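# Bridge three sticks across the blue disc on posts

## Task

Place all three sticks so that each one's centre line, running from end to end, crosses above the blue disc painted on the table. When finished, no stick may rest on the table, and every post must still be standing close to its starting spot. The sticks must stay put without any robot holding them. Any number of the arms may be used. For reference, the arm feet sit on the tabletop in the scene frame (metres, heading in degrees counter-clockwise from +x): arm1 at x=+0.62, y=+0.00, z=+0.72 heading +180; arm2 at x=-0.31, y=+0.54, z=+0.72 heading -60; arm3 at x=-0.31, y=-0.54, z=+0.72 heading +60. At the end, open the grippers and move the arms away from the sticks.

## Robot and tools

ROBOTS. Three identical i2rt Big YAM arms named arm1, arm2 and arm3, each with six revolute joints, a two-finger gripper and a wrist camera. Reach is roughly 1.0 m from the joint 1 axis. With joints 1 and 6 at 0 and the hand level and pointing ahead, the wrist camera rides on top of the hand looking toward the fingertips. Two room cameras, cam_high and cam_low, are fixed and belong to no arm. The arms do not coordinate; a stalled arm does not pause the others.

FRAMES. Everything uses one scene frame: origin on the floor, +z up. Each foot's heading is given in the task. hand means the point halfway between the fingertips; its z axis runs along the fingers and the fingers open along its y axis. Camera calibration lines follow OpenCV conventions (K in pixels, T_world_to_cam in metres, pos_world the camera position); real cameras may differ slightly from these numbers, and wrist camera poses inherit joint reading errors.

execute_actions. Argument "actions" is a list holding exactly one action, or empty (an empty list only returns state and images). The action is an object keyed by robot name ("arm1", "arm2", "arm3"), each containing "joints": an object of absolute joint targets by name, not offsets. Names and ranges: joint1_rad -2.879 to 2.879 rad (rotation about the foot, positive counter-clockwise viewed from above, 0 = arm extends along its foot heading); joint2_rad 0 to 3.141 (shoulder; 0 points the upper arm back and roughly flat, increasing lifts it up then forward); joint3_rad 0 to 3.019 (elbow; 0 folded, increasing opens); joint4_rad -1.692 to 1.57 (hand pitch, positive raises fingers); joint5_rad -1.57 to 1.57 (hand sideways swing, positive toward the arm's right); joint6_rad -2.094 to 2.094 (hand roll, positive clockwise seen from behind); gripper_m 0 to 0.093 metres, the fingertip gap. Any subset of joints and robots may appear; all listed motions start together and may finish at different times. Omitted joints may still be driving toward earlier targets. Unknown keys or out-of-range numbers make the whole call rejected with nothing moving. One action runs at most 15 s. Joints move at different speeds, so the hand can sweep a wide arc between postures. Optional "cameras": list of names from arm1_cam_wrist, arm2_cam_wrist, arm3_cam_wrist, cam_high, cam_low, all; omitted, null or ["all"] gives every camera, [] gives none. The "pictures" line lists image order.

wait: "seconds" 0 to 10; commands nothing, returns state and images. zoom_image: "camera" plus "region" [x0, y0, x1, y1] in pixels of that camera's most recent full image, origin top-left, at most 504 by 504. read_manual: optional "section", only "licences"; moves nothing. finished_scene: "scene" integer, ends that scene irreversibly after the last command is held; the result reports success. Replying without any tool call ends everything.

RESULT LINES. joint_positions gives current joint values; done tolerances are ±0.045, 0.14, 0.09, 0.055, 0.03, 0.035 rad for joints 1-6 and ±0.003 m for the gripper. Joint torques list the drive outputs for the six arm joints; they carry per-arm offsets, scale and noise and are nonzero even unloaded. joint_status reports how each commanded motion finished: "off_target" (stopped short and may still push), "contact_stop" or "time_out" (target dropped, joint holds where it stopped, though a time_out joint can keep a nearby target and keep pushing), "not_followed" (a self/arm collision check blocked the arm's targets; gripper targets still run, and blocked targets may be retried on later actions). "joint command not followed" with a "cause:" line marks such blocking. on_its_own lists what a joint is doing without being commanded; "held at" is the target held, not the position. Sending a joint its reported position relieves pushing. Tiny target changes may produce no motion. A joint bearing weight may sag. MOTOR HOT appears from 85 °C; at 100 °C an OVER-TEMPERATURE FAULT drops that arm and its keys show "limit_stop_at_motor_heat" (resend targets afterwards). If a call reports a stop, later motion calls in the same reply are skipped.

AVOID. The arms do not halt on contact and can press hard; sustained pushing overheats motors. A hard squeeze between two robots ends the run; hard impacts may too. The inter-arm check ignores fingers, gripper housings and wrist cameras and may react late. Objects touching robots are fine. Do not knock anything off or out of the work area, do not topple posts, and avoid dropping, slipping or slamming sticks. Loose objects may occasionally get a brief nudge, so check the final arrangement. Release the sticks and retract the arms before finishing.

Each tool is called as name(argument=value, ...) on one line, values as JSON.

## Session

execute_actions(actions=[])

Scene clock: 0.00 s.
Joint torques (N m, as the arm reports them, + toward a larger angle): no reading
arm1.joint_positions: joint1_rad=+0.271 joint2_rad=+0.637 joint3_rad=+1.382 joint4_rad=-1.454 joint5_rad=+0.185 joint6_rad=+0.221 gripper_m=+0.095
arm1.joint_status: not commanded
arm1.hand: x=+0.3987 y=-0.0290 z=+1.2574 quat_wxyz=(-0.025, -0.905, +0.011, +0.425) (m; scene frame)
arm2.joint_positions: joint1_rad=+0.082 joint2_rad=+0.577 joint3_rad=+1.332 joint4_rad=-1.483 joint5_rad=-0.137 joint6_rad=-0.430 gripper_m=+0.094
arm2.joint_status: not commanded
arm2.hand: x=-0.1805 y=+0.3811 z=+1.2803 quat_wxyz=(-0.349, -0.228, -0.882, +0.222) (m; scene frame)
arm3.joint_positions: joint1_rad=-0.073 joint2_rad=+0.638 joint3_rad=+1.357 joint4_rad=-1.537 joint5_rad=-0.233 joint6_rad=+0.399 gripper_m=+0.094
arm3.joint_status: not commanded
arm3.hand: x=-0.2292 y=-0.3424 z=+1.2377 quat_wxyz=(-0.217, +0.307, -0.871, -0.316) (m; scene frame)
pictures: arm1_cam_wrist, arm2_cam_wrist, arm3_cam_wrist, cam_high, cam_low
camera_calibration (this result's frames):
arm1_cam_wrist: T_world_to_cam=[[0.000930599, 0.998336, -0.0576544, 0.104055], [0.968581, -0.0152383, -0.248231, -0.0748387], [-0.248697, -0.0556119, -0.966984, 1.43565], [0, 0, 0, 1]] pos_world=[0.429431, -0.0251837, 1.37567]
arm2_cam_wrist: T_world_to_cam=[[-0.563359, -0.793038, 0.231772, -0.0982135], [-0.825253, 0.526596, -0.204093, -0.0805771], [0.0398033, -0.306248, -0.951119, 1.46531], [0, 0, 0, 1]] pos_world=[-0.18015, 0.413293, 1.4]
arm3_cam_wrist: T_world_to_cam=[[0.682491, -0.606092, -0.408483, 0.455292], [-0.679725, -0.731767, -0.0499133, -0.344237], [-0.268662, 0.311721, -0.9114, 1.29689], [0, 0, 0, 1]] pos_world=[-0.196294, -0.380221, 1.35078]
Images, in order (width x height): arm1_cam_wrist 504x504, arm2_cam_wrist 504x504, arm3_cam_wrist 504x504, cam_high 504x504, cam_low 504x504.

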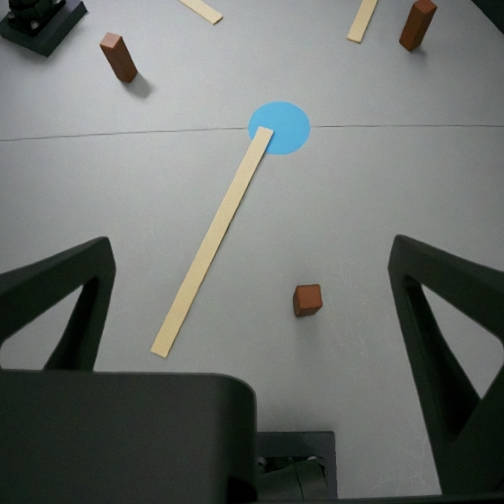

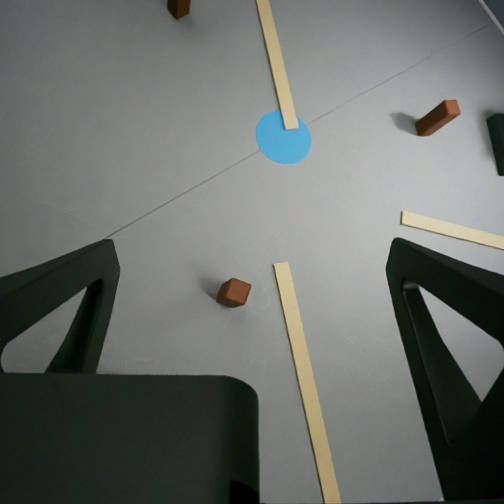

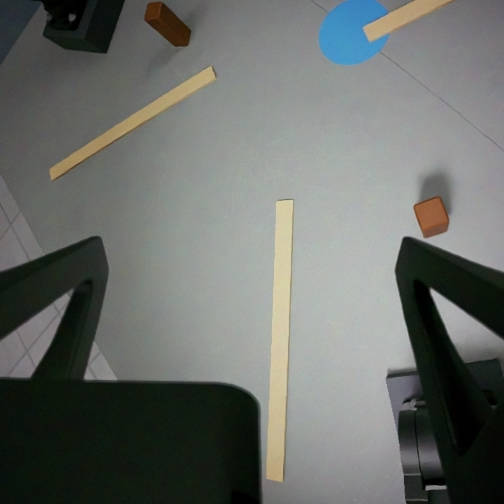

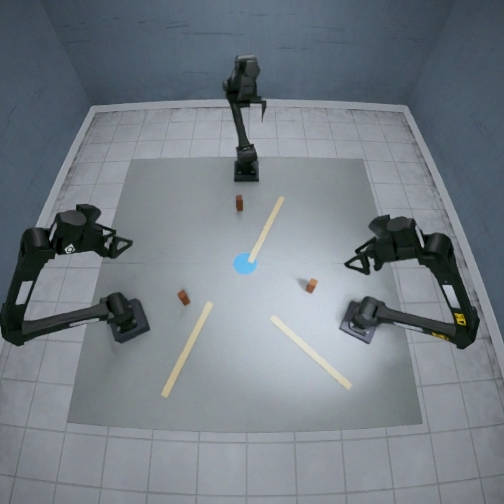

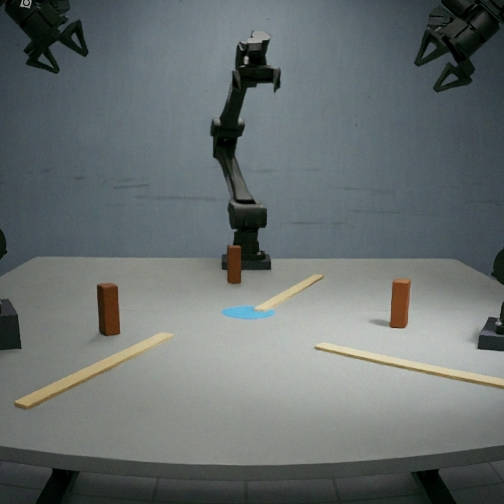

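zoom_image(camera="cam_high", region=[140, 180, 370, 410])

Region (140, 180, 370, 410) of cam_high's 504x504 image, scaled by 2.191, with more detail than that image has.

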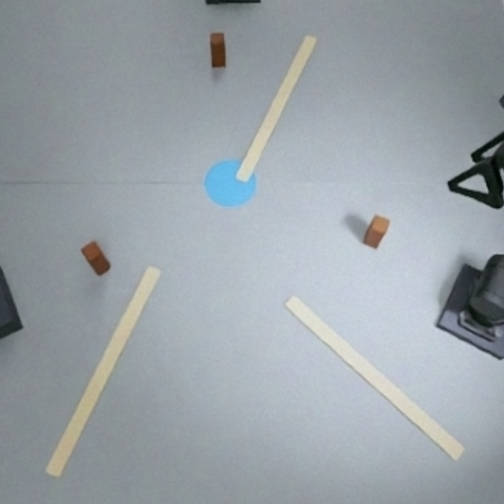

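execute_actions(actions=[{"arm1":{"joints":{"joint1_rad":0.476,"joint5_rad":0,"joint6_rad":0.918,"joint3_rad":1.1,"joint4_rad":-1.204}},"arm2":{"joints":{"joint1_rad":-1.12,"joint5_rad":0,"joint6_rad":-1.78,"joint3_rad":0.95,"joint4_rad":-1.124}},"arm3":{"joints":{"joint1_rad":1.49,"joint5_rad":0,"joint6_rad":1.75,"joint3_rad":0.95,"joint4_rad":-1.234}}}], cameras=[])

execute_actions(actions=[{"arm1":{"joints":{"joint2_rad":1.36,"joint3_rad":1.02}},"arm2":{"joints":{"joint2_rad":1.265,"joint3_rad":0.845}},"arm3":{"joints":{"joint2_rad":1.1,"joint3_rad":0.79}}}], cameras=["arm1_cam_wrist","arm2_cam_wrist","arm3_cam_wrist","cam_high"])

Scene clock: 37.47 s.
Joint torques (N m, as the arm reports them, + toward a larger angle): arm1=[-0.75  0.44  8.65  1.96 -0.05 -0.03] | arm2=[-2.33 -0.55 10.57  2.33 -0.07 -0.03] | arm3=[ 1.09 -0.17 10.89  1.92  0.09 -0.01]
arm1.joint_positions: joint1_rad=+0.474 joint2_rad=+0.645 joint3_rad=+1.094 joint4_rad=-1.223 joint5_rad=+0.002 joint6_rad=+0.902 gripper_m=+0.095
arm1.joint_status: all done
arm1.hand: x=+0.3736 y=-0.1281 z=+1.1533 quat_wxyz=(-0.250, -0.901, +0.191, +0.300) (m; scene frame)
arm2.joint_positions: joint1_rad=-1.110 joint2_rad=+0.582 joint3_rad=+0.945 joint4_rad=-1.143 joint5_rad=-0.001 joint6_rad=-1.772 gripper_m=+0.094
arm2.joint_status: all done
arm2.hand: x=-0.4694 y=+0.3151 z=+1.1459 quat_wxyz=(+0.154, -0.192, -0.902, +0.355) (m; scene frame)
arm3.joint_positions: joint1_rad=+1.483 joint2_rad=+0.644 joint3_rad=+0.942 joint4_rad=-1.256 joint5_rad=-0.001 joint6_rad=+1.738 gripper_m=+0.094
arm3.joint_status: all done
arm3.hand: x=-0.5314 y=-0.3868 z=+1.0723 quat_wxyz=(+0.158, +0.372, -0.878, -0.255) (m; scene frame)
pictures: none
No camera images: the call's "cameras" was empty. Leave "cameras" out to get every camera's image.

Scene clock: 38.90 s.
Joint torques (N m, as the arm reports them, + toward a larger angle): arm1=[-0.73 -7.65  7.89  0.54 -0.03  0.02] | arm2=[-2.34 -7.46  8.78  0.81 -0.1  -0.11] | arm3=[ 0.33 -5.27  9.7   0.72  0.16  0.07]
arm1.joint_positions: joint1_rad=+0.474 joint2_rad=+1.371 joint3_rad=+1.015 joint4_rad=-1.214 joint5_rad=+0.002 joint6_rad=+0.903 gripper_m=+0.095
arm1.joint_status: all done
arm1.hand: x=+0.2915 y=-0.1723 z=+0.8837 quat_wxyz=(-0.003, -0.978, +0.207, +0.002) (m; scene frame)
arm2.joint_positions: joint1_rad=-1.110 joint2_rad=+1.263 joint3_rad=+0.843 joint4_rad=-1.135 joint5_rad=-0.001 joint6_rad=-1.773 gripper_m=+0.094
arm2.joint_status: all done
arm2.hand: x=-0.4988 y=+0.2735 z=+0.8985 quat_wxyz=(+0.003, -0.208, -0.978, +0.009) (m; scene frame)
arm3.joint_positions: joint1_rad=+1.483 joint2_rad=+1.101 joint3_rad=+0.784 joint4_rad=-1.249 joint5_rad=-0.001 joint6_rad=+1.739 gripper_m=+0.094
arm3.joint_status: all done
arm3.hand: x=-0.5370 y=-0.3810 z=+0.8831 quat_wxyz=(-0.003, +0.389, -0.921, -0.002) (m; scene frame)
pictures: arm1_cam_wrist, arm2_cam_wrist, arm3_cam_wrist, cam_high
camera_calibration (this result's frames):
arm1_cam_wrist: T_world_to_cam=[[0.407732, 0.913077, -0.00673697, 0.0474229], [0.742439, -0.327221, 0.584561, -0.789725], [0.531544, -0.243346, -0.811322, 0.642262], [0, 0, 0, 1]] pos_world=[0.225596, -0.145424, 0.983043]
arm2_cam_wrist: T_world_to_cam=[[-0.410877, -0.91134, 0.0252976, 0.0195021], [-0.736166, 0.348013, 0.580471, -0.976142], [-0.53781, 0.219879, -0.813888, 0.526593], [0, 0, 0, 1]] pos_world=[-0.427382, 0.241696, 0.994717]
arm3_cam_wrist: T_world_to_cam=[[0.727009, -0.686627, -0.000711086, 0.130181], [-0.556932, -0.590292, 0.584279, -1.0396], [-0.401602, -0.42438, -0.811552, 0.463015], [0, 0, 0, 1]] pos_world=[-0.487683, -0.327788, 0.983271]
Images, in order (width x height): arm1_cam_wrist 504x504, arm2_cam_wrist 504x504, arm3_cam_wrist 504x504, cam_high 504x504.

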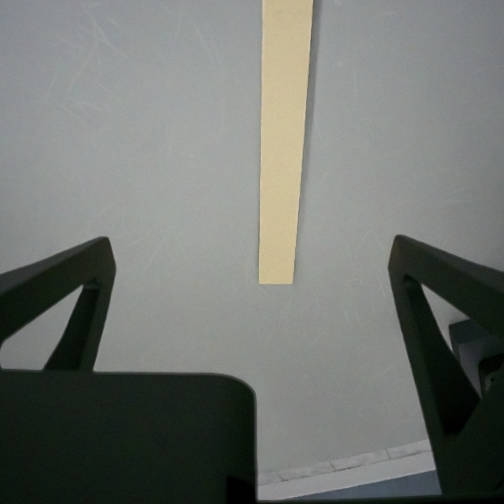

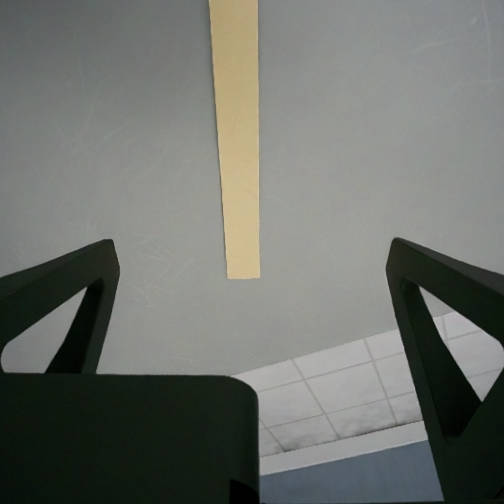

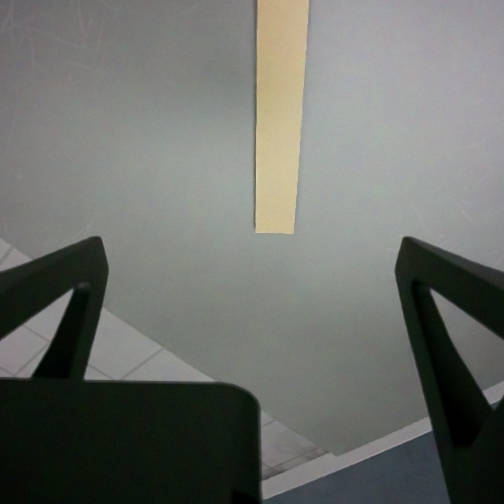

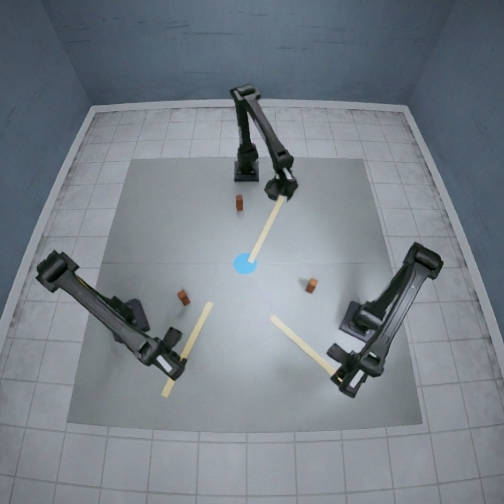

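execute_actions(actions=[{"arm1":{"joints":{"joint2_rad":1.505,"joint3_rad":0.785,"joint4_rad":-0.815}},"arm2":{"joints":{"joint2_rad":1.495,"joint3_rad":0.68,"joint4_rad":-0.72}},"arm3":{"joints":{"joint2_rad":1.28,"joint3_rad":0.54,"joint4_rad":-0.795}}}], cameras=["arm1_cam_wrist","arm2_cam_wrist","arm3_cam_wrist"])

Scene clock: 60.03 s.
Joint torques (N m, as the arm reports them, + toward a larger angle): arm1=[-0.72 -7.98  7.01  0.64 -0.03  0.01] | arm2=[-2.33 -9.83  7.18  0.83 -0.11 -0.12] | arm3=[ 0.53 -5.81  8.45  0.8   0.12  0.09]
arm1.joint_positions: joint1_rad=+0.474 joint2_rad=+1.520 joint3_rad=+0.771 joint4_rad=-0.827 joint5_rad=+0.002 joint6_rad=+0.903 gripper_m=+0.095
arm1.joint_status: all done
arm1.hand: x=+0.3111 y=-0.1624 z=+0.7536 quat_wxyz=(-0.001, -0.978, +0.207, +0.000) (m; scene frame)
arm2.joint_positions: joint1_rad=-1.110 joint2_rad=+1.509 joint3_rad=+0.668 joint4_rad=-0.733 joint5_rad=-0.001 joint6_rad=-1.773 gripper_m=+0.094
arm2.joint_status: all done
arm2.hand: x=-0.4965 y=+0.2765 z=+0.7704 quat_wxyz=(-0.001, -0.208, -0.978, +0.001) (m; scene frame)
arm3.joint_positions: joint1_rad=+1.483 joint2_rad=+1.294 joint3_rad=+0.526 joint4_rad=-0.812 joint5_rad=-0.001 joint6_rad=+1.739 gripper_m=+0.094
arm3.joint_status: all done
arm3.hand: x=-0.5206 y=-0.3910 z=+0.7515 quat_wxyz=(-0.007, +0.388, -0.922, +0.003) (m; scene frame)
pictures: arm1_cam_wrist, arm2_cam_wrist, arm3_cam_wrist
camera_calibration (this result's frames):
arm1_cam_wrist: T_world_to_cam=[[0.408088, 0.91294, -0.00193243, 0.0257393], [0.739156, -0.329162, 0.587623, -0.726592], [0.535829, -0.241231, -0.809132, 0.526104], [0, 0, 0, 1]] pos_world=[0.244659, -0.135753, 0.8527]
arm2_cam_wrist: T_world_to_cam=[[-0.410688, -0.911746, 0.0073447, 0.0404999], [-0.742468, 0.339092, 0.577718, -0.899654], [-0.529223, 0.231809, -0.816203, 0.425626], [0, 0, 0, 1]] pos_world=[-0.42608, 0.243327, 0.866846]
arm3_cam_wrist: T_world_to_cam=[[0.726344, -0.687218, 0.0124783, 0.100809], [-0.563853, -0.585378, 0.582583, -0.959869], [-0.393057, -0.430192, -0.812675, 0.361546], [0, 0, 0, 1]] pos_world=[-0.472339, -0.337074, 0.851765]
Images, in order (width x height): arm1_cam_wrist 504x504, arm2_cam_wrist 504x504, arm3_cam_wrist 504x504.

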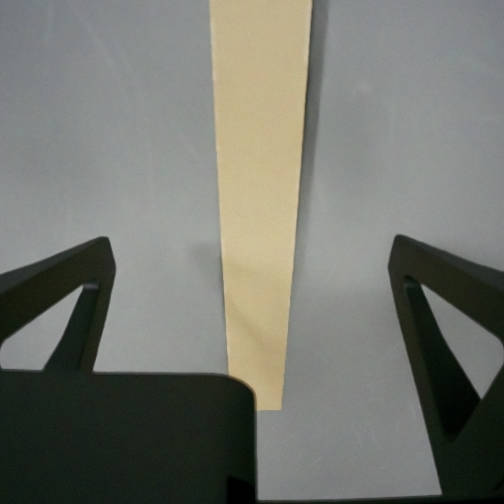

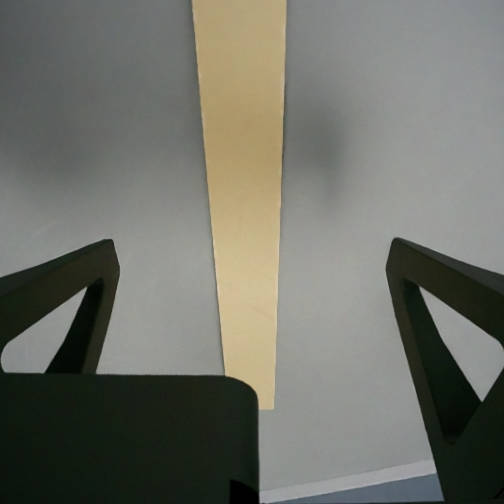

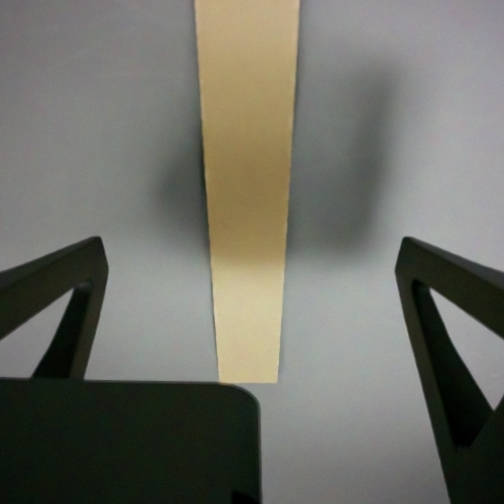

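execute_actions(actions=[{"arm1":{"joints":{"joint2_rad":1.59,"joint4_rad":-0.74}},"arm2":{"joints":{"joint2_rad":1.6,"joint4_rad":-0.63}},"arm3":{"joints":{"joint2_rad":1.385,"joint4_rad":-0.705}}}], cameras=["arm1_cam_wrist","arm2_cam_wrist","arm3_cam_wrist"])

Scene clock: 67.00 s.
Joint torques (N m, as the arm reports them, + toward a larger angle): arm1=[-0.67 -7.81  6.6   0.64 -0.03  0.02] | arm2=[-2.32 -9.69  6.51  0.79 -0.1  -0.11] | arm3=[ 0.39 -5.79  7.74  0.61  0.17  0.06]
arm1.joint_positions: joint1_rad=+0.474 joint2_rad=+1.594 joint3_rad=+0.771 joint4_rad=-0.752 joint5_rad=+0.002 joint6_rad=+0.903 gripper_m=+0.095
arm1.joint_status: all done
arm1.hand: x=+0.3036 y=-0.1664 z=+0.7291 quat_wxyz=(-0.001, -0.978, +0.207, +0.000) (m; scene frame)
arm2.joint_positions: joint1_rad=-1.110 joint2_rad=+1.597 joint3_rad=+0.668 joint4_rad=-0.642 joint5_rad=-0.001 joint6_rad=-1.773 gripper_m=+0.094
arm2.joint_status: all done
arm2.hand: x=-0.5012 y=+0.2699 z=+0.7437 quat_wxyz=(+0.000, -0.208, -0.978, +0.002) (m; scene frame)
arm3.joint_positions: joint1_rad=+1.483 joint2_rad=+1.383 joint3_rad=+0.526 joint4_rad=-0.722 joint5_rad=-0.001 joint6_rad=+1.739 gripper_m=+0.094
arm3.joint_status: all done
arm3.hand: x=-0.5284 y=-0.3854 z=+0.7299 quat_wxyz=(-0.007, +0.388, -0.922, +0.003) (m; scene frame)
pictures: arm1_cam_wrist, arm2_cam_wrist, arm3_cam_wrist
camera_calibration (this result's frames):
arm1_cam_wrist: T_world_to_cam=[[0.408089, 0.912938, -0.00283351, 0.0330861], [0.739749, -0.32885, 0.587051, -0.707656], [0.535009, -0.241665, -0.809545, 0.50973], [0, 0, 0, 1]] pos_world=[0.237275, -0.139734, 0.828174]
arm2_cam_wrist: T_world_to_cam=[[-0.410679, -0.91173, 0.00958898, 0.0310829], [-0.741698, 0.34017, 0.578073, -0.885655], [-0.530309, 0.23029, -0.815928, 0.402561], [0, 0, 0, 1]] pos_world=[-0.430642, 0.236906, 0.840136]
arm3_cam_wrist: T_world_to_cam=[[0.726356, -0.687218, 0.0117243, 0.111187], [-0.563483, -0.585634, 0.582683, -0.948372], [-0.393564, -0.429842, -0.812615, 0.343147], [0, 0, 0, 1]] pos_world=[-0.480103, -0.33149, 0.830143]
Images, in order (width x height): arm1_cam_wrist 504x504, arm2_cam_wrist 504x504, arm3_cam_wrist 504x504.

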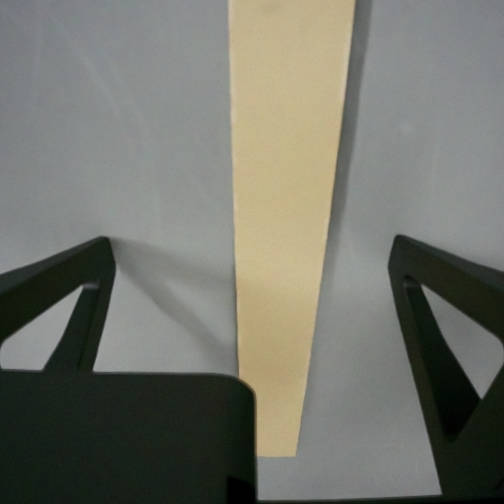

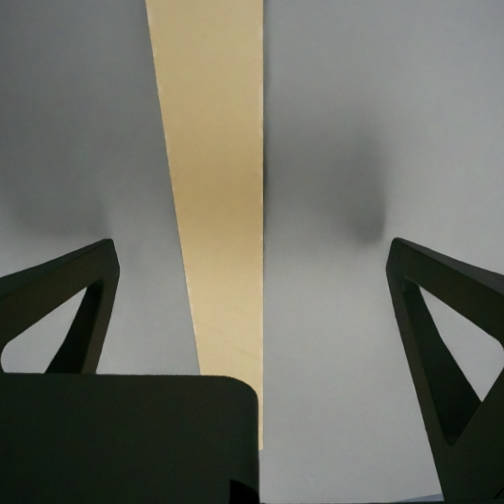

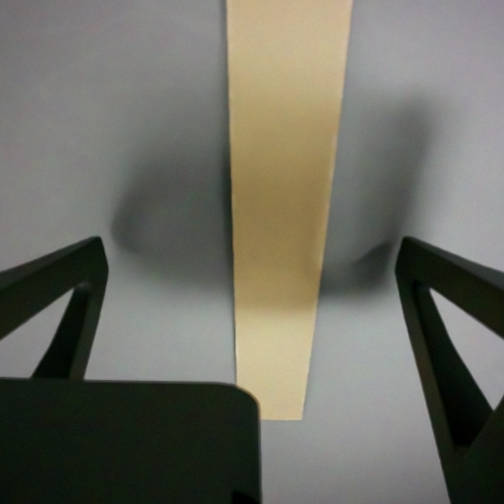

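execute_actions(actions=[{"arm1":{"joints":{"joint2_rad":1.618}},"arm2":{"joints":{"joint2_rad":1.622}},"arm3":{"joints":{"joint2_rad":1.412}}}], cameras=[])

execute_actions(actions=[{"arm1":{"joints":{"gripper_m":0}},"arm2":{"joints":{"gripper_m":0}},"arm3":{"joints":{"gripper_m":0}}}], cameras=["arm1_cam_wrist","arm2_cam_wrist","arm3_cam_wrist"])

Scene clock: 76.90 s.
Joint torques (N m, as the arm reports them, + toward a larger angle): arm1=[-0.67 -6.53  6.55  0.62 -0.03  0.01] | arm2=[-2.42 -8.33  6.49  0.81 -0.1  -0.11] | arm3=[ 0.27 -5.92  7.69  0.72  0.12  0.04]
arm1.joint_positions: joint1_rad=+0.474 joint2_rad=+1.600 joint3_rad=+0.771 joint4_rad=-0.752 joint5_rad=+0.002 joint6_rad=+0.904 gripper_m=+0.095
arm1.joint_status: all done
arm1.hand: x=+0.3044 y=-0.1660 z=+0.7270 quat_wxyz=(+0.001, -0.978, +0.207, -0.002) (m; scene frame)
arm2.joint_positions: joint1_rad=-1.110 joint2_rad=+1.606 joint3_rad=+0.668 joint4_rad=-0.642 joint5_rad=-0.001 joint6_rad=-1.773 gripper_m=+0.094
arm2.joint_status: all done
arm2.hand: x=-0.5003 y=+0.2712 z=+0.7409 quat_wxyz=(-0.002, -0.208, -0.978, -0.002) (m; scene frame)
arm3.joint_positions: joint1_rad=+1.483 joint2_rad=+1.400 joint3_rad=+0.526 joint4_rad=-0.722 joint5_rad=-0.001 joint6_rad=+1.739 gripper_m=+0.094
arm3.joint_status: all done
arm3.hand: x=-0.5263 y=-0.3868 z=+0.7258 quat_wxyz=(-0.011, +0.388, -0.921, +0.010) (m; scene frame)
pictures: none
No camera images: the call's "cameras" was empty. Leave "cameras" out to get every camera's image.

Scene clock: 77.63 s.
Joint torques (N m, as the arm reports them, + toward a larger angle): arm1=[-0.64 -6.58  6.53  0.55 -0.04  0.  ] | arm2=[-2.34 -8.2   6.51  0.83 -0.1  -0.11] | arm3=[-0.08 -5.25  7.74  0.54  0.14  0.04]
arm1.joint_positions: joint1_rad=+0.474 joint2_rad=+1.601 joint3_rad=+0.771 joint4_rad=-0.749 joint5_rad=+0.002 joint6_rad=+0.905 gripper_m=+0.027
arm1.joint_status: gripper_m off_target (ended at +0.027, target +0.000)
arm1.hand: x=+0.3040 y=-0.1661 z=+0.7267 quat_wxyz=(+0.001, -0.978, +0.208, -0.001) (m; scene frame)
arm2.joint_positions: joint1_rad=-1.110 joint2_rad=+1.606 joint3_rad=+0.668 joint4_rad=-0.642 joint5_rad=-0.001 joint6_rad=-1.774 gripper_m=+0.000
arm2.joint_status: all done
arm2.hand: x=-0.5003 y=+0.2712 z=+0.7409 quat_wxyz=(-0.002, -0.207, -0.978, -0.002) (m; scene frame)
arm3.joint_positions: joint1_rad=+1.483 joint2_rad=+1.400 joint3_rad=+0.526 joint4_rad=-0.721 joint5_rad=-0.001 joint6_rad=+1.740 gripper_m=+0.026
arm3.joint_status: gripper_m off_target (ended at +0.026, target +0.000)
arm3.hand: x=-0.5265 y=-0.3867 z=+0.7258 quat_wxyz=(-0.011, +0.388, -0.922, +0.010) (m; scene frame)
pictures: arm1_cam_wrist, arm2_cam_wrist, arm3_cam_wrist
camera_calibration (this result's frames):
arm1_cam_wrist: T_world_to_cam=[[0.409472, 0.912322, 0.00124457, 0.0291578], [0.737079, -0.331622, 0.588847, -0.707404], [0.537631, -0.240199, -0.808243, 0.506256], [0, 0, 0, 1]] pos_world=[0.237294, -0.13959, 0.825694]
arm2_cam_wrist: T_world_to_cam=[[-0.410351, -0.911928, 0.000612889, 0.0395502], [-0.744904, 0.33558, 0.576632, -0.883075], [-0.526052, 0.236164, -0.817004, 0.401802], [0, 0, 0, 1]] pos_world=[-0.430208, 0.237518, 0.837459]
arm3_cam_wrist: T_world_to_cam=[[0.725482, -0.68769, 0.0275462, 0.0967628], [-0.571673, -0.579837, 0.580499, -0.946147], [-0.383231, -0.436889, -0.813795, 0.34362], [0, 0, 0, 1]] pos_world=[-0.479401, -0.331945, 0.826208]
Images, in order (width x height): arm1_cam_wrist 504x504, arm2_cam_wrist 504x504, arm3_cam_wrist 504x504.

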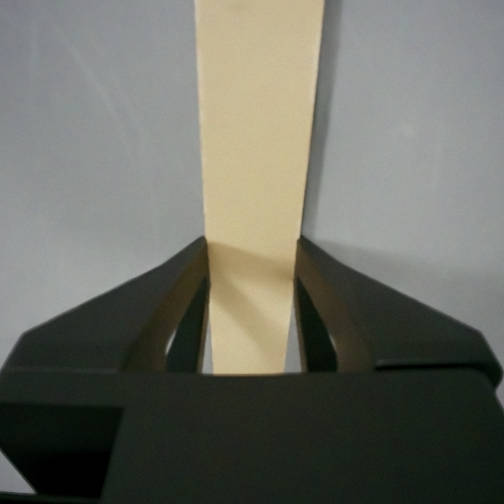

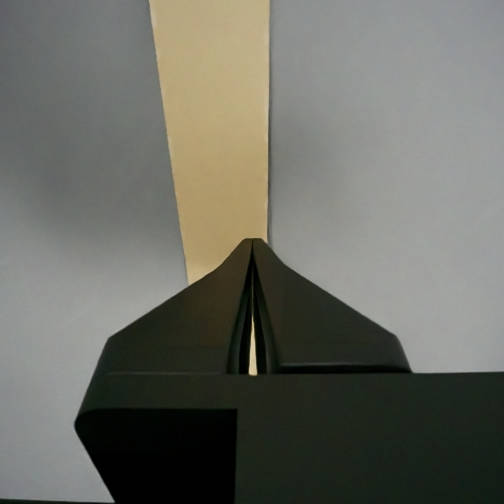

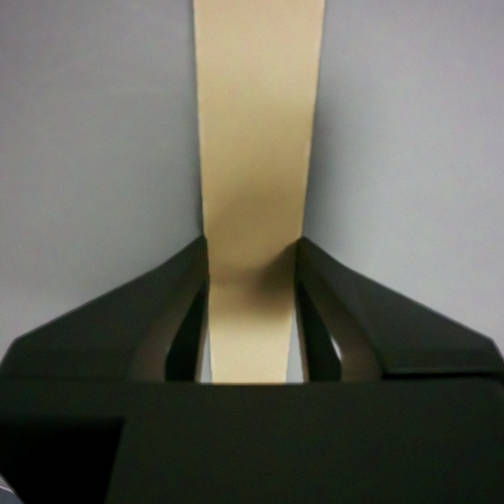

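execute_actions(actions=[{"arm2":{"joints":{"gripper_m":0.093}}}], cameras=[])

execute_actions(actions=[{"arm2":{"joints":{"joint2_rad":1.655,"joint4_rad":-0.6}}}], cameras=["arm2_cam_wrist","cam_low"])

Scene clock: 86.33 s.
Joint torques (N m, as the arm reports them, + toward a larger angle): arm1=[-0.71 -6.62  6.56  0.56 -0.04 -0.01] | arm2=[-2.37 -8.3   6.49  0.8  -0.1  -0.11] | arm3=[ 0.29 -4.57  7.75  0.62  0.16  0.09]
arm1.joint_positions: joint1_rad=+0.474 joint2_rad=+1.601 joint3_rad=+0.771 joint4_rad=-0.749 joint5_rad=+0.002 joint6_rad=+0.905 gripper_m=+0.027
arm1.joint_status: not commanded
arm1.hand: x=+0.3040 y=-0.1661 z=+0.7267 quat_wxyz=(+0.001, -0.978, +0.208, -0.001) (m; scene frame)
arm2.joint_positions: joint1_rad=-1.110 joint2_rad=+1.606 joint3_rad=+0.668 joint4_rad=-0.642 joint5_rad=-0.001 joint6_rad=-1.774 gripper_m=+0.093
arm2.joint_status: all done
arm2.hand: x=-0.5003 y=+0.2712 z=+0.7409 quat_wxyz=(-0.002, -0.207, -0.978, -0.002) (m; scene frame)
arm3.joint_positions: joint1_rad=+1.483 joint2_rad=+1.400 joint3_rad=+0.526 joint4_rad=-0.721 joint5_rad=-0.001 joint6_rad=+1.740 gripper_m=+0.026
arm3.joint_status: not commanded
arm3.hand: x=-0.5265 y=-0.3867 z=+0.7258 quat_wxyz=(-0.011, +0.388, -0.922, +0.010) (m; scene frame)
pictures: none
No camera images: the call's "cameras" was empty. Leave "cameras" out to get every camera's image.

Scene clock: 86.93 s.
Joint torques (N m, as the arm reports them, + toward a larger angle): arm1=[-0.78 -6.58  6.55  0.54 -0.04  0.  ] | arm2=[-2.38 -7.54  6.34  0.84 -0.11 -0.11] | arm3=[ 0.64 -4.96  7.53  0.69  0.14 -0.03]
arm1.joint_positions: joint1_rad=+0.474 joint2_rad=+1.601 joint3_rad=+0.771 joint4_rad=-0.749 joint5_rad=+0.002 joint6_rad=+0.905 gripper_m=+0.027
arm1.joint_status: not commanded
arm1.hand: x=+0.3040 y=-0.1661 z=+0.7267 quat_wxyz=(+0.001, -0.978, +0.208, -0.001) (m; scene frame)
arm2.joint_positions: joint1_rad=-1.110 joint2_rad=+1.627 joint3_rad=+0.669 joint4_rad=-0.613 joint5_rad=-0.001 joint6_rad=-1.774 gripper_m=+0.093
arm2.joint_status: all done
arm2.hand: x=-0.5024 y=+0.2683 z=+0.7345 quat_wxyz=(+0.000, -0.207, -0.978, +0.002) (m; scene frame)
arm3.joint_positions: joint1_rad=+1.483 joint2_rad=+1.400 joint3_rad=+0.526 joint4_rad=-0.721 joint5_rad=-0.001 joint6_rad=+1.740 gripper_m=+0.026
arm3.joint_status: not commanded
arm3.hand: x=-0.5265 y=-0.3867 z=+0.7258 quat_wxyz=(-0.011, +0.388, -0.922, +0.010) (m; scene frame)
pictures: arm2_cam_wrist, cam_low
camera_calibration (this result's frames):
arm2_cam_wrist: T_world_to_cam=[[-0.410331, -0.911891, 0.00914047, 0.029711], [-0.741775, 0.33958, 0.578321, -0.880776], [-0.53047, 0.230523, -0.815758, 0.394521], [0, 0, 0, 1]] pos_world=[-0.431865, 0.23524, 0.830934]
Images, in order (width x height): arm2_cam_wrist 504x504, cam_low 504x504.

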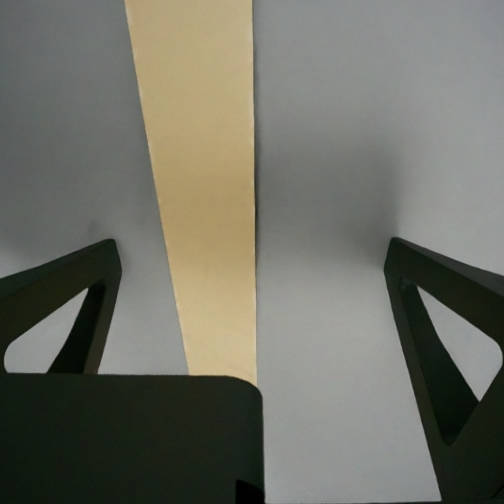

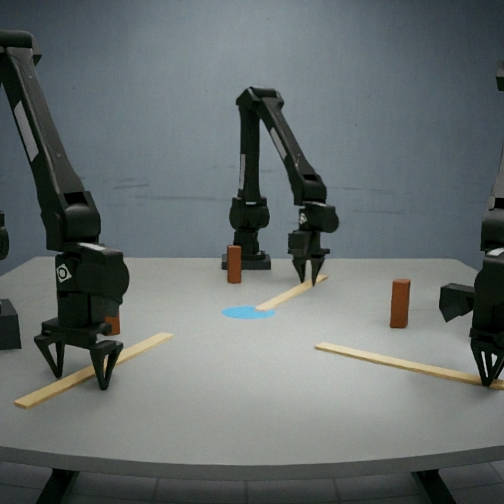

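execute_actions(actions=[{"arm2":{"joints":{"joint2_rad":1.665,"joint6_rad":-1.84}}}], cameras=[])

execute_actions(actions=[{"arm2":{"joints":{"gripper_m":0}}}], cameras=["arm2_cam_wrist"])

Scene clock: 96.10 s.
Joint torques (N m, as the arm reports them, + toward a larger angle): arm1=[-0.67 -6.6   6.54  0.52 -0.05  0.  ] | arm2=[-2.22 -6.92  6.33  0.68 -0.16 -0.19] | arm3=[ 0.83 -5.05  7.36  0.58  0.11  0.11]
arm1.joint_positions: joint1_rad=+0.474 joint2_rad=+1.601 joint3_rad=+0.771 joint4_rad=-0.749 joint5_rad=+0.002 joint6_rad=+0.905 gripper_m=+0.027
arm1.joint_status: not commanded
arm1.hand: x=+0.3040 y=-0.1661 z=+0.7267 quat_wxyz=(+0.001, -0.978, +0.208, -0.001) (m; scene frame)
arm2.joint_positions: joint1_rad=-1.112 joint2_rad=+1.628 joint3_rad=+0.669 joint4_rad=-0.608 joint5_rad=+0.000 joint6_rad=-1.826 gripper_m=+0.093
arm2.joint_status: all done
arm2.hand: x=-0.5036 y=+0.2679 z=+0.7343 quat_wxyz=(+0.001, -0.182, -0.983, +0.003) (m; scene frame)
arm3.joint_positions: joint1_rad=+1.483 joint2_rad=+1.400 joint3_rad=+0.526 joint4_rad=-0.721 joint5_rad=-0.001 joint6_rad=+1.740 gripper_m=+0.026
arm3.joint_status: not commanded
arm3.hand: x=-0.5265 y=-0.3867 z=+0.7258 quat_wxyz=(-0.011, +0.388, -0.922, +0.010) (m; scene frame)
pictures: none
No camera images: the call's "cameras" was empty. Leave "cameras" out to get every camera's image.

Scene clock: 96.80 s.
Joint torques (N m, as the arm reports them, + toward a larger angle): arm1=[-0.69 -6.61  6.56  0.56 -0.05  0.  ] | arm2=[-2.25 -7.01  6.34  0.52 -0.16 -0.12] | arm3=[ 0.43 -6.01  7.58  0.66  0.13  0.13]
arm1.joint_positions: joint1_rad=+0.474 joint2_rad=+1.601 joint3_rad=+0.771 joint4_rad=-0.749 joint5_rad=+0.002 joint6_rad=+0.905 gripper_m=+0.027
arm1.joint_status: not commanded
arm1.hand: x=+0.3040 y=-0.1661 z=+0.7267 quat_wxyz=(+0.001, -0.978, +0.208, -0.001) (m; scene frame)
arm2.joint_positions: joint1_rad=-1.112 joint2_rad=+1.629 joint3_rad=+0.669 joint4_rad=-0.604 joint5_rad=+0.000 joint6_rad=-1.833 gripper_m=+0.027
arm2.joint_status: gripper_m off_target (ended at +0.027, target +0.000)
arm2.hand: x=-0.5041 y=+0.2672 z=+0.7338 quat_wxyz=(+0.002, -0.179, -0.984, +0.005) (m; scene frame)
arm3.joint_positions: joint1_rad=+1.483 joint2_rad=+1.400 joint3_rad=+0.526 joint4_rad=-0.721 joint5_rad=-0.001 joint6_rad=+1.740 gripper_m=+0.026
arm3.joint_status: not commanded
arm3.hand: x=-0.5265 y=-0.3867 z=+0.7258 quat_wxyz=(-0.011, +0.388, -0.922, +0.010) (m; scene frame)
pictures: arm2_cam_wrist
camera_calibration (this result's frames):
arm2_cam_wrist: T_world_to_cam=[[-0.357459, -0.9338, 0.0155451, 0.0558661], [-0.756996, 0.299446, 0.580766, -0.879964], [-0.546974, 0.195832, -0.813922, 0.392935], [0, 0, 0, 1]] pos_world=[-0.431234, 0.23872, 0.830003]
Images, in order (width x height): arm2_cam_wrist 504x504.

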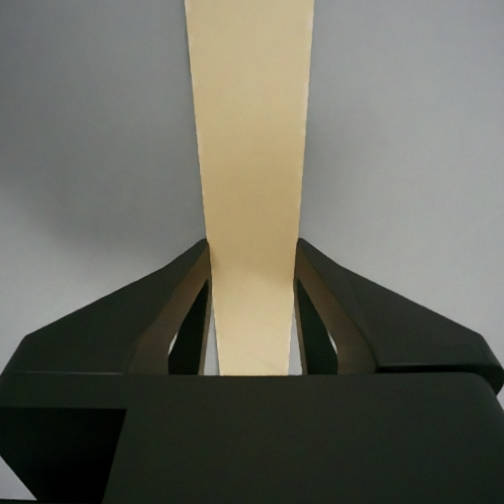

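execute_actions(actions=[{"arm1":{"joints":{"joint2_rad":1.33,"joint3_rad":1.02,"joint4_rad":-1.18}},"arm2":{"joints":{"joint2_rad":1.24,"joint3_rad":0.87,"joint4_rad":-1.1}},"arm3":{"joints":{"joint2_rad":1.08,"joint3_rad":0.81,"joint4_rad":-1.22}}}], cameras=["cam_high","cam_low"])

Scene clock: 104.43 s.
Joint torques (N m, as the arm reports them, + toward a larger angle): arm1=[-0.81 -6.71  9.31 -0.02  0.04  0.  ] | arm2=[-2.26 -6.64 10.47  0.13 -0.16 -0.09] | arm3=[ 0.63 -4.27 11.   -0.47  0.06  0.07]
arm1.joint_positions: joint1_rad=+0.474 joint2_rad=+1.333 joint3_rad=+0.998 joint4_rad=-1.171 joint5_rad=+0.000 joint6_rad=+0.905 gripper_m=+0.027
arm1.joint_status: all done
arm1.hand: x=+0.2885 y=-0.1742 z=+0.8913 quat_wxyz=(-0.024, -0.978, +0.208, +0.026) (m; scene frame)
arm2.joint_positions: joint1_rad=-1.112 joint2_rad=+1.228 joint3_rad=+0.851 joint4_rad=-1.089 joint5_rad=+0.000 joint6_rad=-1.834 gripper_m=+0.027
arm2.joint_status: all done
arm2.hand: x=-0.5080 y=+0.2619 z=+0.9131 quat_wxyz=(+0.023, -0.178, -0.982, +0.049) (m; scene frame)
arm3.joint_positions: joint1_rad=+1.483 joint2_rad=+1.071 joint3_rad=+0.793 joint4_rad=-1.204 joint5_rad=-0.001 joint6_rad=+1.741 gripper_m=+0.026
arm3.joint_status: all done
arm3.hand: x=-0.5487 y=-0.3731 z=+0.8949 quat_wxyz=(+0.020, +0.387, -0.921, -0.038) (m; scene frame)
pictures: cam_high, cam_low
Images, in order (width x height): cam_high 504x504, cam_low 504x504.

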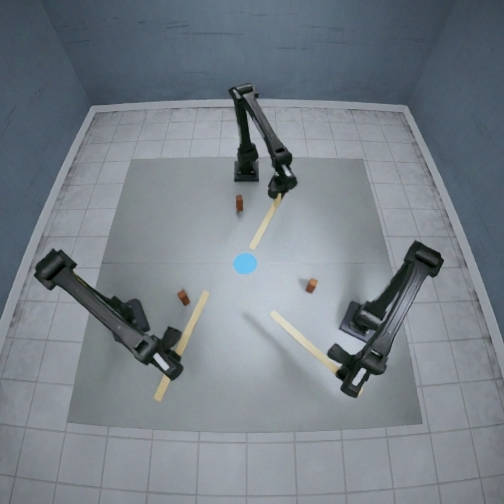

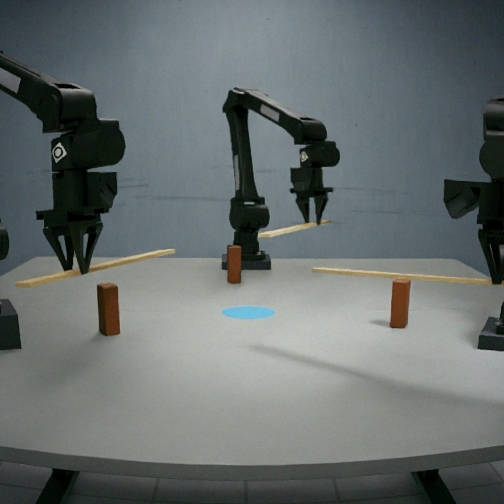

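execute_actions(actions=[{"arm1":{"joints":{"joint1_rad":-0.06}},"arm3":{"joints":{"joint1_rad":-0.1}}}], cameras=[])

execute_actions(actions=[{"arm2":{"joints":{"joint6_rad":0.17}},"arm1":{"joints":{"joint6_rad":0.3}}}], cameras=["cam_high"])

Scene clock: 128.57 s.
Joint torques (N m, as the arm reports them, + toward a larger angle): arm1=[-0.45 -6.78  9.27 -0.04  0.06 -0.01] | arm2=[-2.29 -6.61 10.54  0.1  -0.16 -0.1 ] | arm3=[ 0.28 -3.61 11.08 -0.37  0.16  0.07]
arm1.joint_positions: joint1_rad=-0.064 joint2_rad=+1.333 joint3_rad=+0.998 joint4_rad=-1.171 joint5_rad=-0.001 joint6_rad=+0.905 gripper_m=+0.027
arm1.joint_status: all done
arm1.hand: x=+0.2457 y=+0.0206 z=+0.8905 quat_wxyz=(-0.017, -0.887, +0.460, +0.030) (m; scene frame)
arm2.joint_positions: joint1_rad=-1.112 joint2_rad=+1.228 joint3_rad=+0.851 joint4_rad=-1.089 joint5_rad=+0.000 joint6_rad=-1.834 gripper_m=+0.027
arm2.joint_status: not commanded
arm2.hand: x=-0.5080 y=+0.2619 z=+0.9131 quat_wxyz=(+0.023, -0.178, -0.982, +0.049) (m; scene frame)
arm3.joint_positions: joint1_rad=-0.096 joint2_rad=+1.072 joint3_rad=+0.793 joint4_rad=-1.204 joint5_rad=-0.002 joint6_rad=+1.741 gripper_m=+0.026
arm3.joint_status: all done
arm3.hand: x=-0.1448 y=-0.3013 z=+0.8981 quat_wxyz=(-0.011, -0.381, -0.923, -0.046) (m; scene frame)
pictures: none
No camera images: the call's "cameras" was empty. Leave "cameras" out to get every camera's image.

Scene clock: 130.93 s.
Joint torques (N m, as the arm reports them, + toward a larger angle): arm1=[-0.56 -6.7   9.3  -0.01  0.03 -0.25] | arm2=[-2.29 -6.67 10.63  0.27 -0.05  0.03] | arm3=[-0.29 -3.87 10.97 -0.43  0.14  0.09]
arm1.joint_positions: joint1_rad=-0.064 joint2_rad=+1.333 joint3_rad=+0.998 joint4_rad=-1.171 joint5_rad=-0.001 joint6_rad=+0.316 gripper_m=+0.027
arm1.joint_status: all done
arm1.hand: x=+0.2457 y=+0.0206 z=+0.8905 quat_wxyz=(-0.007, -0.983, +0.183, +0.033) (m; scene frame)
arm2.joint_positions: joint1_rad=-1.112 joint2_rad=+1.228 joint3_rad=+0.851 joint4_rad=-1.089 joint5_rad=+0.000 joint6_rad=+0.162 gripper_m=+0.027
arm2.joint_status: all done
arm2.hand: x=-0.5079 y=+0.2621 z=+0.9130 quat_wxyz=(-0.029, -0.922, -0.383, +0.046) (m; scene frame)
arm3.joint_positions: joint1_rad=-0.096 joint2_rad=+1.072 joint3_rad=+0.793 joint4_rad=-1.204 joint5_rad=-0.002 joint6_rad=+1.741 gripper_m=+0.026
arm3.joint_status: not commanded
arm3.hand: x=-0.1448 y=-0.3013 z=+0.8981 quat_wxyz=(-0.011, -0.381, -0.923, -0.046) (m; scene frame)
pictures: cam_high
Images, in order (width x height): cam_high 504x504.

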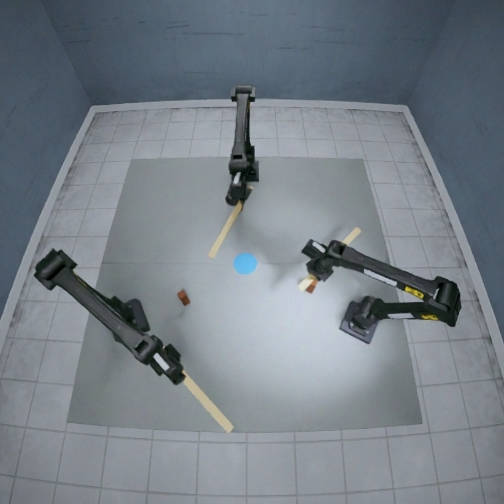

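execute_actions(actions=[{"arm3":{"joints":{"joint6_rad":0.3}}}], cameras=[])

execute_actions(actions=[{"arm2":{"joints":{"joint1_rad":-0.065,"joint6_rad":0.25}}}], cameras=["cam_high"])

Scene clock: 139.27 s.
Joint torques (N m, as the arm reports them, + toward a larger angle): arm1=[-0.47 -6.87  9.3   0.    0.03 -0.26] | arm2=[-2.29 -6.64 10.64  0.25 -0.05  0.04] | arm3=[-0.39 -4.62 11.1  -0.09  0.11 -0.12]
arm1.joint_positions: joint1_rad=-0.064 joint2_rad=+1.333 joint3_rad=+0.998 joint4_rad=-1.171 joint5_rad=-0.001 joint6_rad=+0.316 gripper_m=+0.027
arm1.joint_status: not commanded
arm1.hand: x=+0.2457 y=+0.0206 z=+0.8905 quat_wxyz=(-0.007, -0.983, +0.183, +0.033) (m; scene frame)
arm2.joint_positions: joint1_rad=-1.112 joint2_rad=+1.228 joint3_rad=+0.851 joint4_rad=-1.089 joint5_rad=+0.000 joint6_rad=+0.163 gripper_m=+0.027
arm2.joint_status: not commanded
arm2.hand: x=-0.5079 y=+0.2621 z=+0.9130 quat_wxyz=(-0.029, -0.922, -0.382, +0.046) (m; scene frame)
arm3.joint_positions: joint1_rad=-0.096 joint2_rad=+1.072 joint3_rad=+0.793 joint4_rad=-1.205 joint5_rad=-0.001 joint6_rad=+0.312 gripper_m=+0.026
arm3.joint_status: all done
arm3.hand: x=-0.1449 y=-0.3016 z=+0.8980 quat_wxyz=(-0.039, +0.317, -0.947, -0.027) (m; scene frame)
pictures: none
No camera images: the call's "cameras" was empty. Leave "cameras" out to get every camera's image.

Scene clock: 140.77 s.
Joint torques (N m, as the arm reports them, + toward a larger angle): arm1=[-0.47 -6.78  9.31 -0.01  0.03 -0.26] | arm2=[-1.51 -6.87 10.62  0.26 -0.03  0.03] | arm3=[ 0.57 -3.04 11.13 -0.36  0.05 -0.05]
arm1.joint_positions: joint1_rad=-0.064 joint2_rad=+1.333 joint3_rad=+0.998 joint4_rad=-1.171 joint5_rad=-0.001 joint6_rad=+0.316 gripper_m=+0.027
arm1.joint_status: not commanded
arm1.hand: x=+0.2457 y=+0.0206 z=+0.8905 quat_wxyz=(-0.007, -0.983, +0.183, +0.033) (m; scene frame)
arm2.joint_positions: joint1_rad=-0.071 joint2_rad=+1.230 joint3_rad=+0.851 joint4_rad=-1.089 joint5_rad=+0.000 joint6_rad=+0.243 gripper_m=+0.027
arm2.joint_status: all done
arm2.hand: x=-0.1725 y=+0.2272 z=+0.9119 quat_wxyz=(-0.046, -0.642, -0.765, +0.024) (m; scene frame)
arm3.joint_positions: joint1_rad=-0.096 joint2_rad=+1.072 joint3_rad=+0.793 joint4_rad=-1.205 joint5_rad=-0.001 joint6_rad=+0.312 gripper_m=+0.026
arm3.joint_status: not commanded
arm3.hand: x=-0.1449 y=-0.3016 z=+0.8980 quat_wxyz=(-0.039, +0.317, -0.947, -0.027) (m; scene frame)
pictures: cam_high
Images, in order (width x height): cam_high 504x504.

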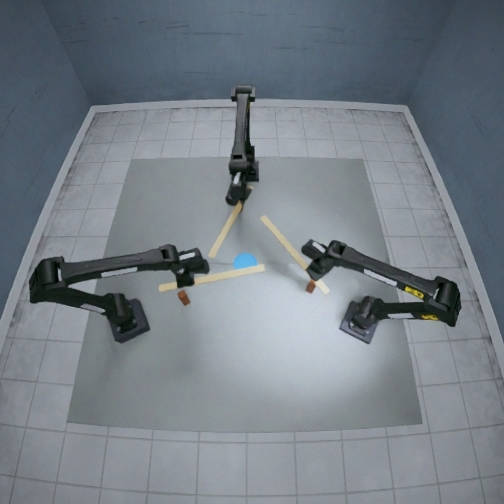

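execute_actions(actions=[{"arm1":{"joints":{"joint2_rad":1.37,"joint3_rad":0.945,"joint4_rad":-0.953}},"arm2":{"joints":{"joint2_rad":1.395,"joint3_rad":0.89,"joint4_rad":-0.858}},"arm3":{"joints":{"joint2_rad":1.228,"joint3_rad":0.79,"joint4_rad":-0.947}}}], cameras=["cam_high","cam_low"])

Scene clock: 149.43 s.
Joint torques (N m, as the arm reports them, + toward a larger angle): arm1=[-0.52 -7.53  8.02  1.07  0.02 -0.25] | arm2=[ -1.17 -10.09  11.64   1.36  -0.03   0.04] | arm3=[-0.97 -7.23  9.49  1.45  0.04 -0.1 ]
arm1.joint_positions: joint1_rad=-0.064 joint2_rad=+1.377 joint3_rad=+0.939 joint4_rad=-0.969 joint5_rad=-0.001 joint6_rad=+0.316 gripper_m=+0.027
arm1.joint_status: all done
arm1.hand: x=+0.2195 y=+0.0218 z=+0.8571 quat_wxyz=(-0.014, -0.980, +0.182, +0.082) (m; scene frame)
arm2.joint_positions: joint1_rad=-0.071 joint2_rad=+1.406 joint3_rad=+0.851 joint4_rad=-0.875 joint5_rad=+0.000 joint6_rad=+0.243 gripper_m=+0.027
arm2.joint_status: all done
arm2.hand: x=-0.1537 y=+0.1845 z=+0.8585 quat_wxyz=(-0.064, -0.641, -0.764, +0.033) (m; scene frame)
arm3.joint_positions: joint1_rad=-0.096 joint2_rad=+1.239 joint3_rad=+0.783 joint4_rad=-0.969 joint5_rad=-0.001 joint6_rad=+0.312 gripper_m=+0.026
arm3.joint_status: all done
arm3.hand: x=-0.1143 y=-0.2584 z=+0.8522 quat_wxyz=(-0.063, +0.317, -0.945, -0.045) (m; scene frame)
pictures: cam_high, cam_low
Images, in order (width x height): cam_high 504x504, cam_low 504x504.

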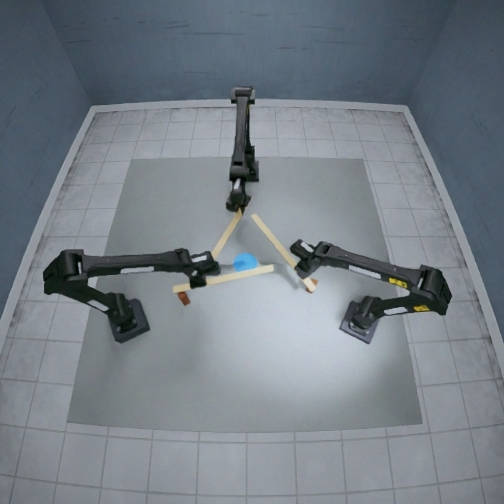

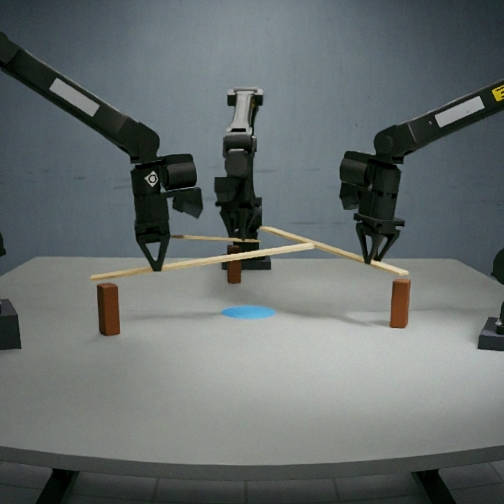

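execute_actions(actions=[{"arm2":{"joints":{"joint3_rad":0.915}}}], cameras=[])

execute_actions(actions=[{"arm1":{"joints":{"joint6_rad":0.12}},"arm2":{"joints":{"joint6_rad":0.09}},"arm3":{"joints":{"joint6_rad":0.07}}}], cameras=["cam_high","cam_low"])

zoom_image(camera="cam_low", region=[90, 200, 430, 340])

zoom_image(camera="cam_high", region=[160, 180, 340, 320])

Scene clock: 159.30 s.
Joint torques (N m, as the arm reports them, + toward a larger angle): arm1=[-0.53 -7.55  8.02  1.05  0.03 -0.25] | arm2=[ -1.17 -10.02  12.88   1.32  -0.03   0.04] | arm3=[-0.62 -6.71  9.84  1.28  0.09 -0.12]
arm1.joint_positions: joint1_rad=-0.064 joint2_rad=+1.377 joint3_rad=+0.939 joint4_rad=-0.969 joint5_rad=-0.001 joint6_rad=+0.316 gripper_m=+0.027
arm1.joint_status: not commanded
arm1.hand: x=+0.2195 y=+0.0218 z=+0.8571 quat_wxyz=(-0.014, -0.980, +0.182, +0.082) (m; scene frame)
arm2.joint_positions: joint1_rad=-0.071 joint2_rad=+1.406 joint3_rad=+0.863 joint4_rad=-0.875 joint5_rad=+0.000 joint6_rad=+0.243 gripper_m=+0.027
arm2.joint_status: all done
arm2.hand: x=-0.1514 y=+0.1794 z=+0.8631 quat_wxyz=(-0.069, -0.641, -0.764, +0.036) (m; scene frame)
arm3.joint_positions: joint1_rad=-0.096 joint2_rad=+1.239 joint3_rad=+0.783 joint4_rad=-0.969 joint5_rad=-0.001 joint6_rad=+0.312 gripper_m=+0.026
arm3.joint_status: not commanded
arm3.hand: x=-0.1143 y=-0.2584 z=+0.8522 quat_wxyz=(-0.063, +0.317, -0.945, -0.045) (m; scene frame)
pictures: none
No camera images: the call's "cameras" was empty. Leave "cameras" out to get every camera's image.

Scene clock: 160.53 s.
Joint torques (N m, as the arm reports them, + toward a larger angle): arm1=[-0.52 -7.54  8.02  1.1   0.01 -0.26] | arm2=[ -1.23 -10.33  12.81   1.35  -0.04  -0.11] | arm3=[-0.45 -6.91  9.55  1.28  0.06 -0.17]
arm1.joint_positions: joint1_rad=-0.064 joint2_rad=+1.377 joint3_rad=+0.939 joint4_rad=-0.969 joint5_rad=-0.001 joint6_rad=+0.136 gripper_m=+0.027
arm1.joint_status: all done
arm1.hand: x=+0.2195 y=+0.0218 z=+0.8571 quat_wxyz=(-0.006, -0.992, +0.094, +0.083) (m; scene frame)
arm2.joint_positions: joint1_rad=-0.071 joint2_rad=+1.406 joint3_rad=+0.863 joint4_rad=-0.875 joint5_rad=+0.000 joint6_rad=+0.098 gripper_m=+0.027
arm2.joint_status: all done
arm2.hand: x=-0.1514 y=+0.1794 z=+0.8631 quat_wxyz=(-0.067, -0.583, -0.808, +0.041) (m; scene frame)
arm3.joint_positions: joint1_rad=-0.096 joint2_rad=+1.239 joint3_rad=+0.783 joint4_rad=-0.969 joint5_rad=-0.001 joint6_rad=+0.082 gripper_m=+0.026
arm3.joint_status: all done
arm3.hand: x=-0.1143 y=-0.2584 z=+0.8522 quat_wxyz=(-0.067, +0.423, -0.903, -0.037) (m; scene frame)
pictures: cam_high, cam_low
Images, in order (width x height): cam_high 504x504, cam_low 504x504.

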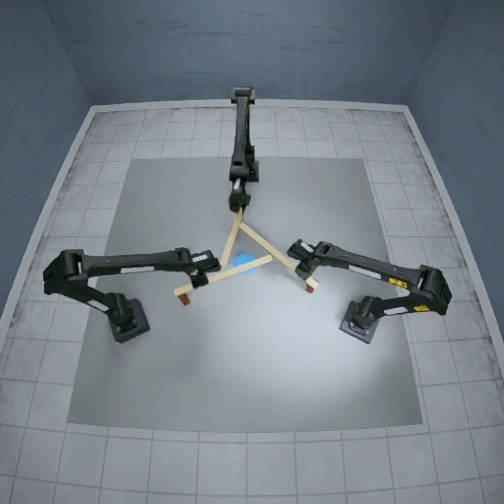

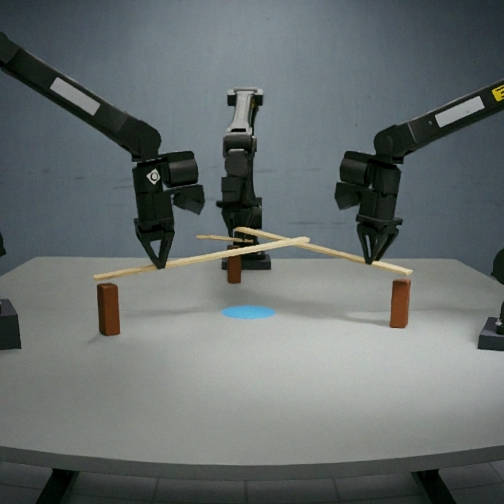

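Region (90, 200, 430, 340) of cam_low's 504x504 image, scaled by 1.482, with more detail than that image has; it fills the top 208 rows of this view, and the rest is white.

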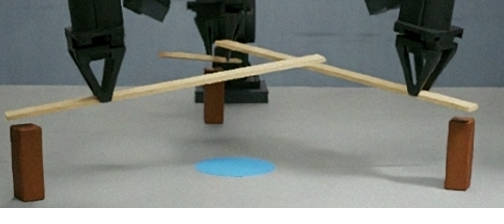

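Region (160, 180, 340, 320) of cam_high's 504x504 image, scaled by 2.800, with more detail than that image has.

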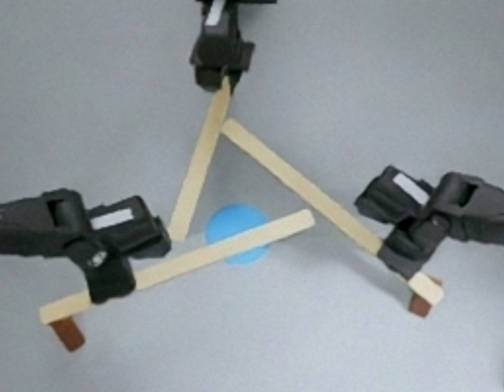

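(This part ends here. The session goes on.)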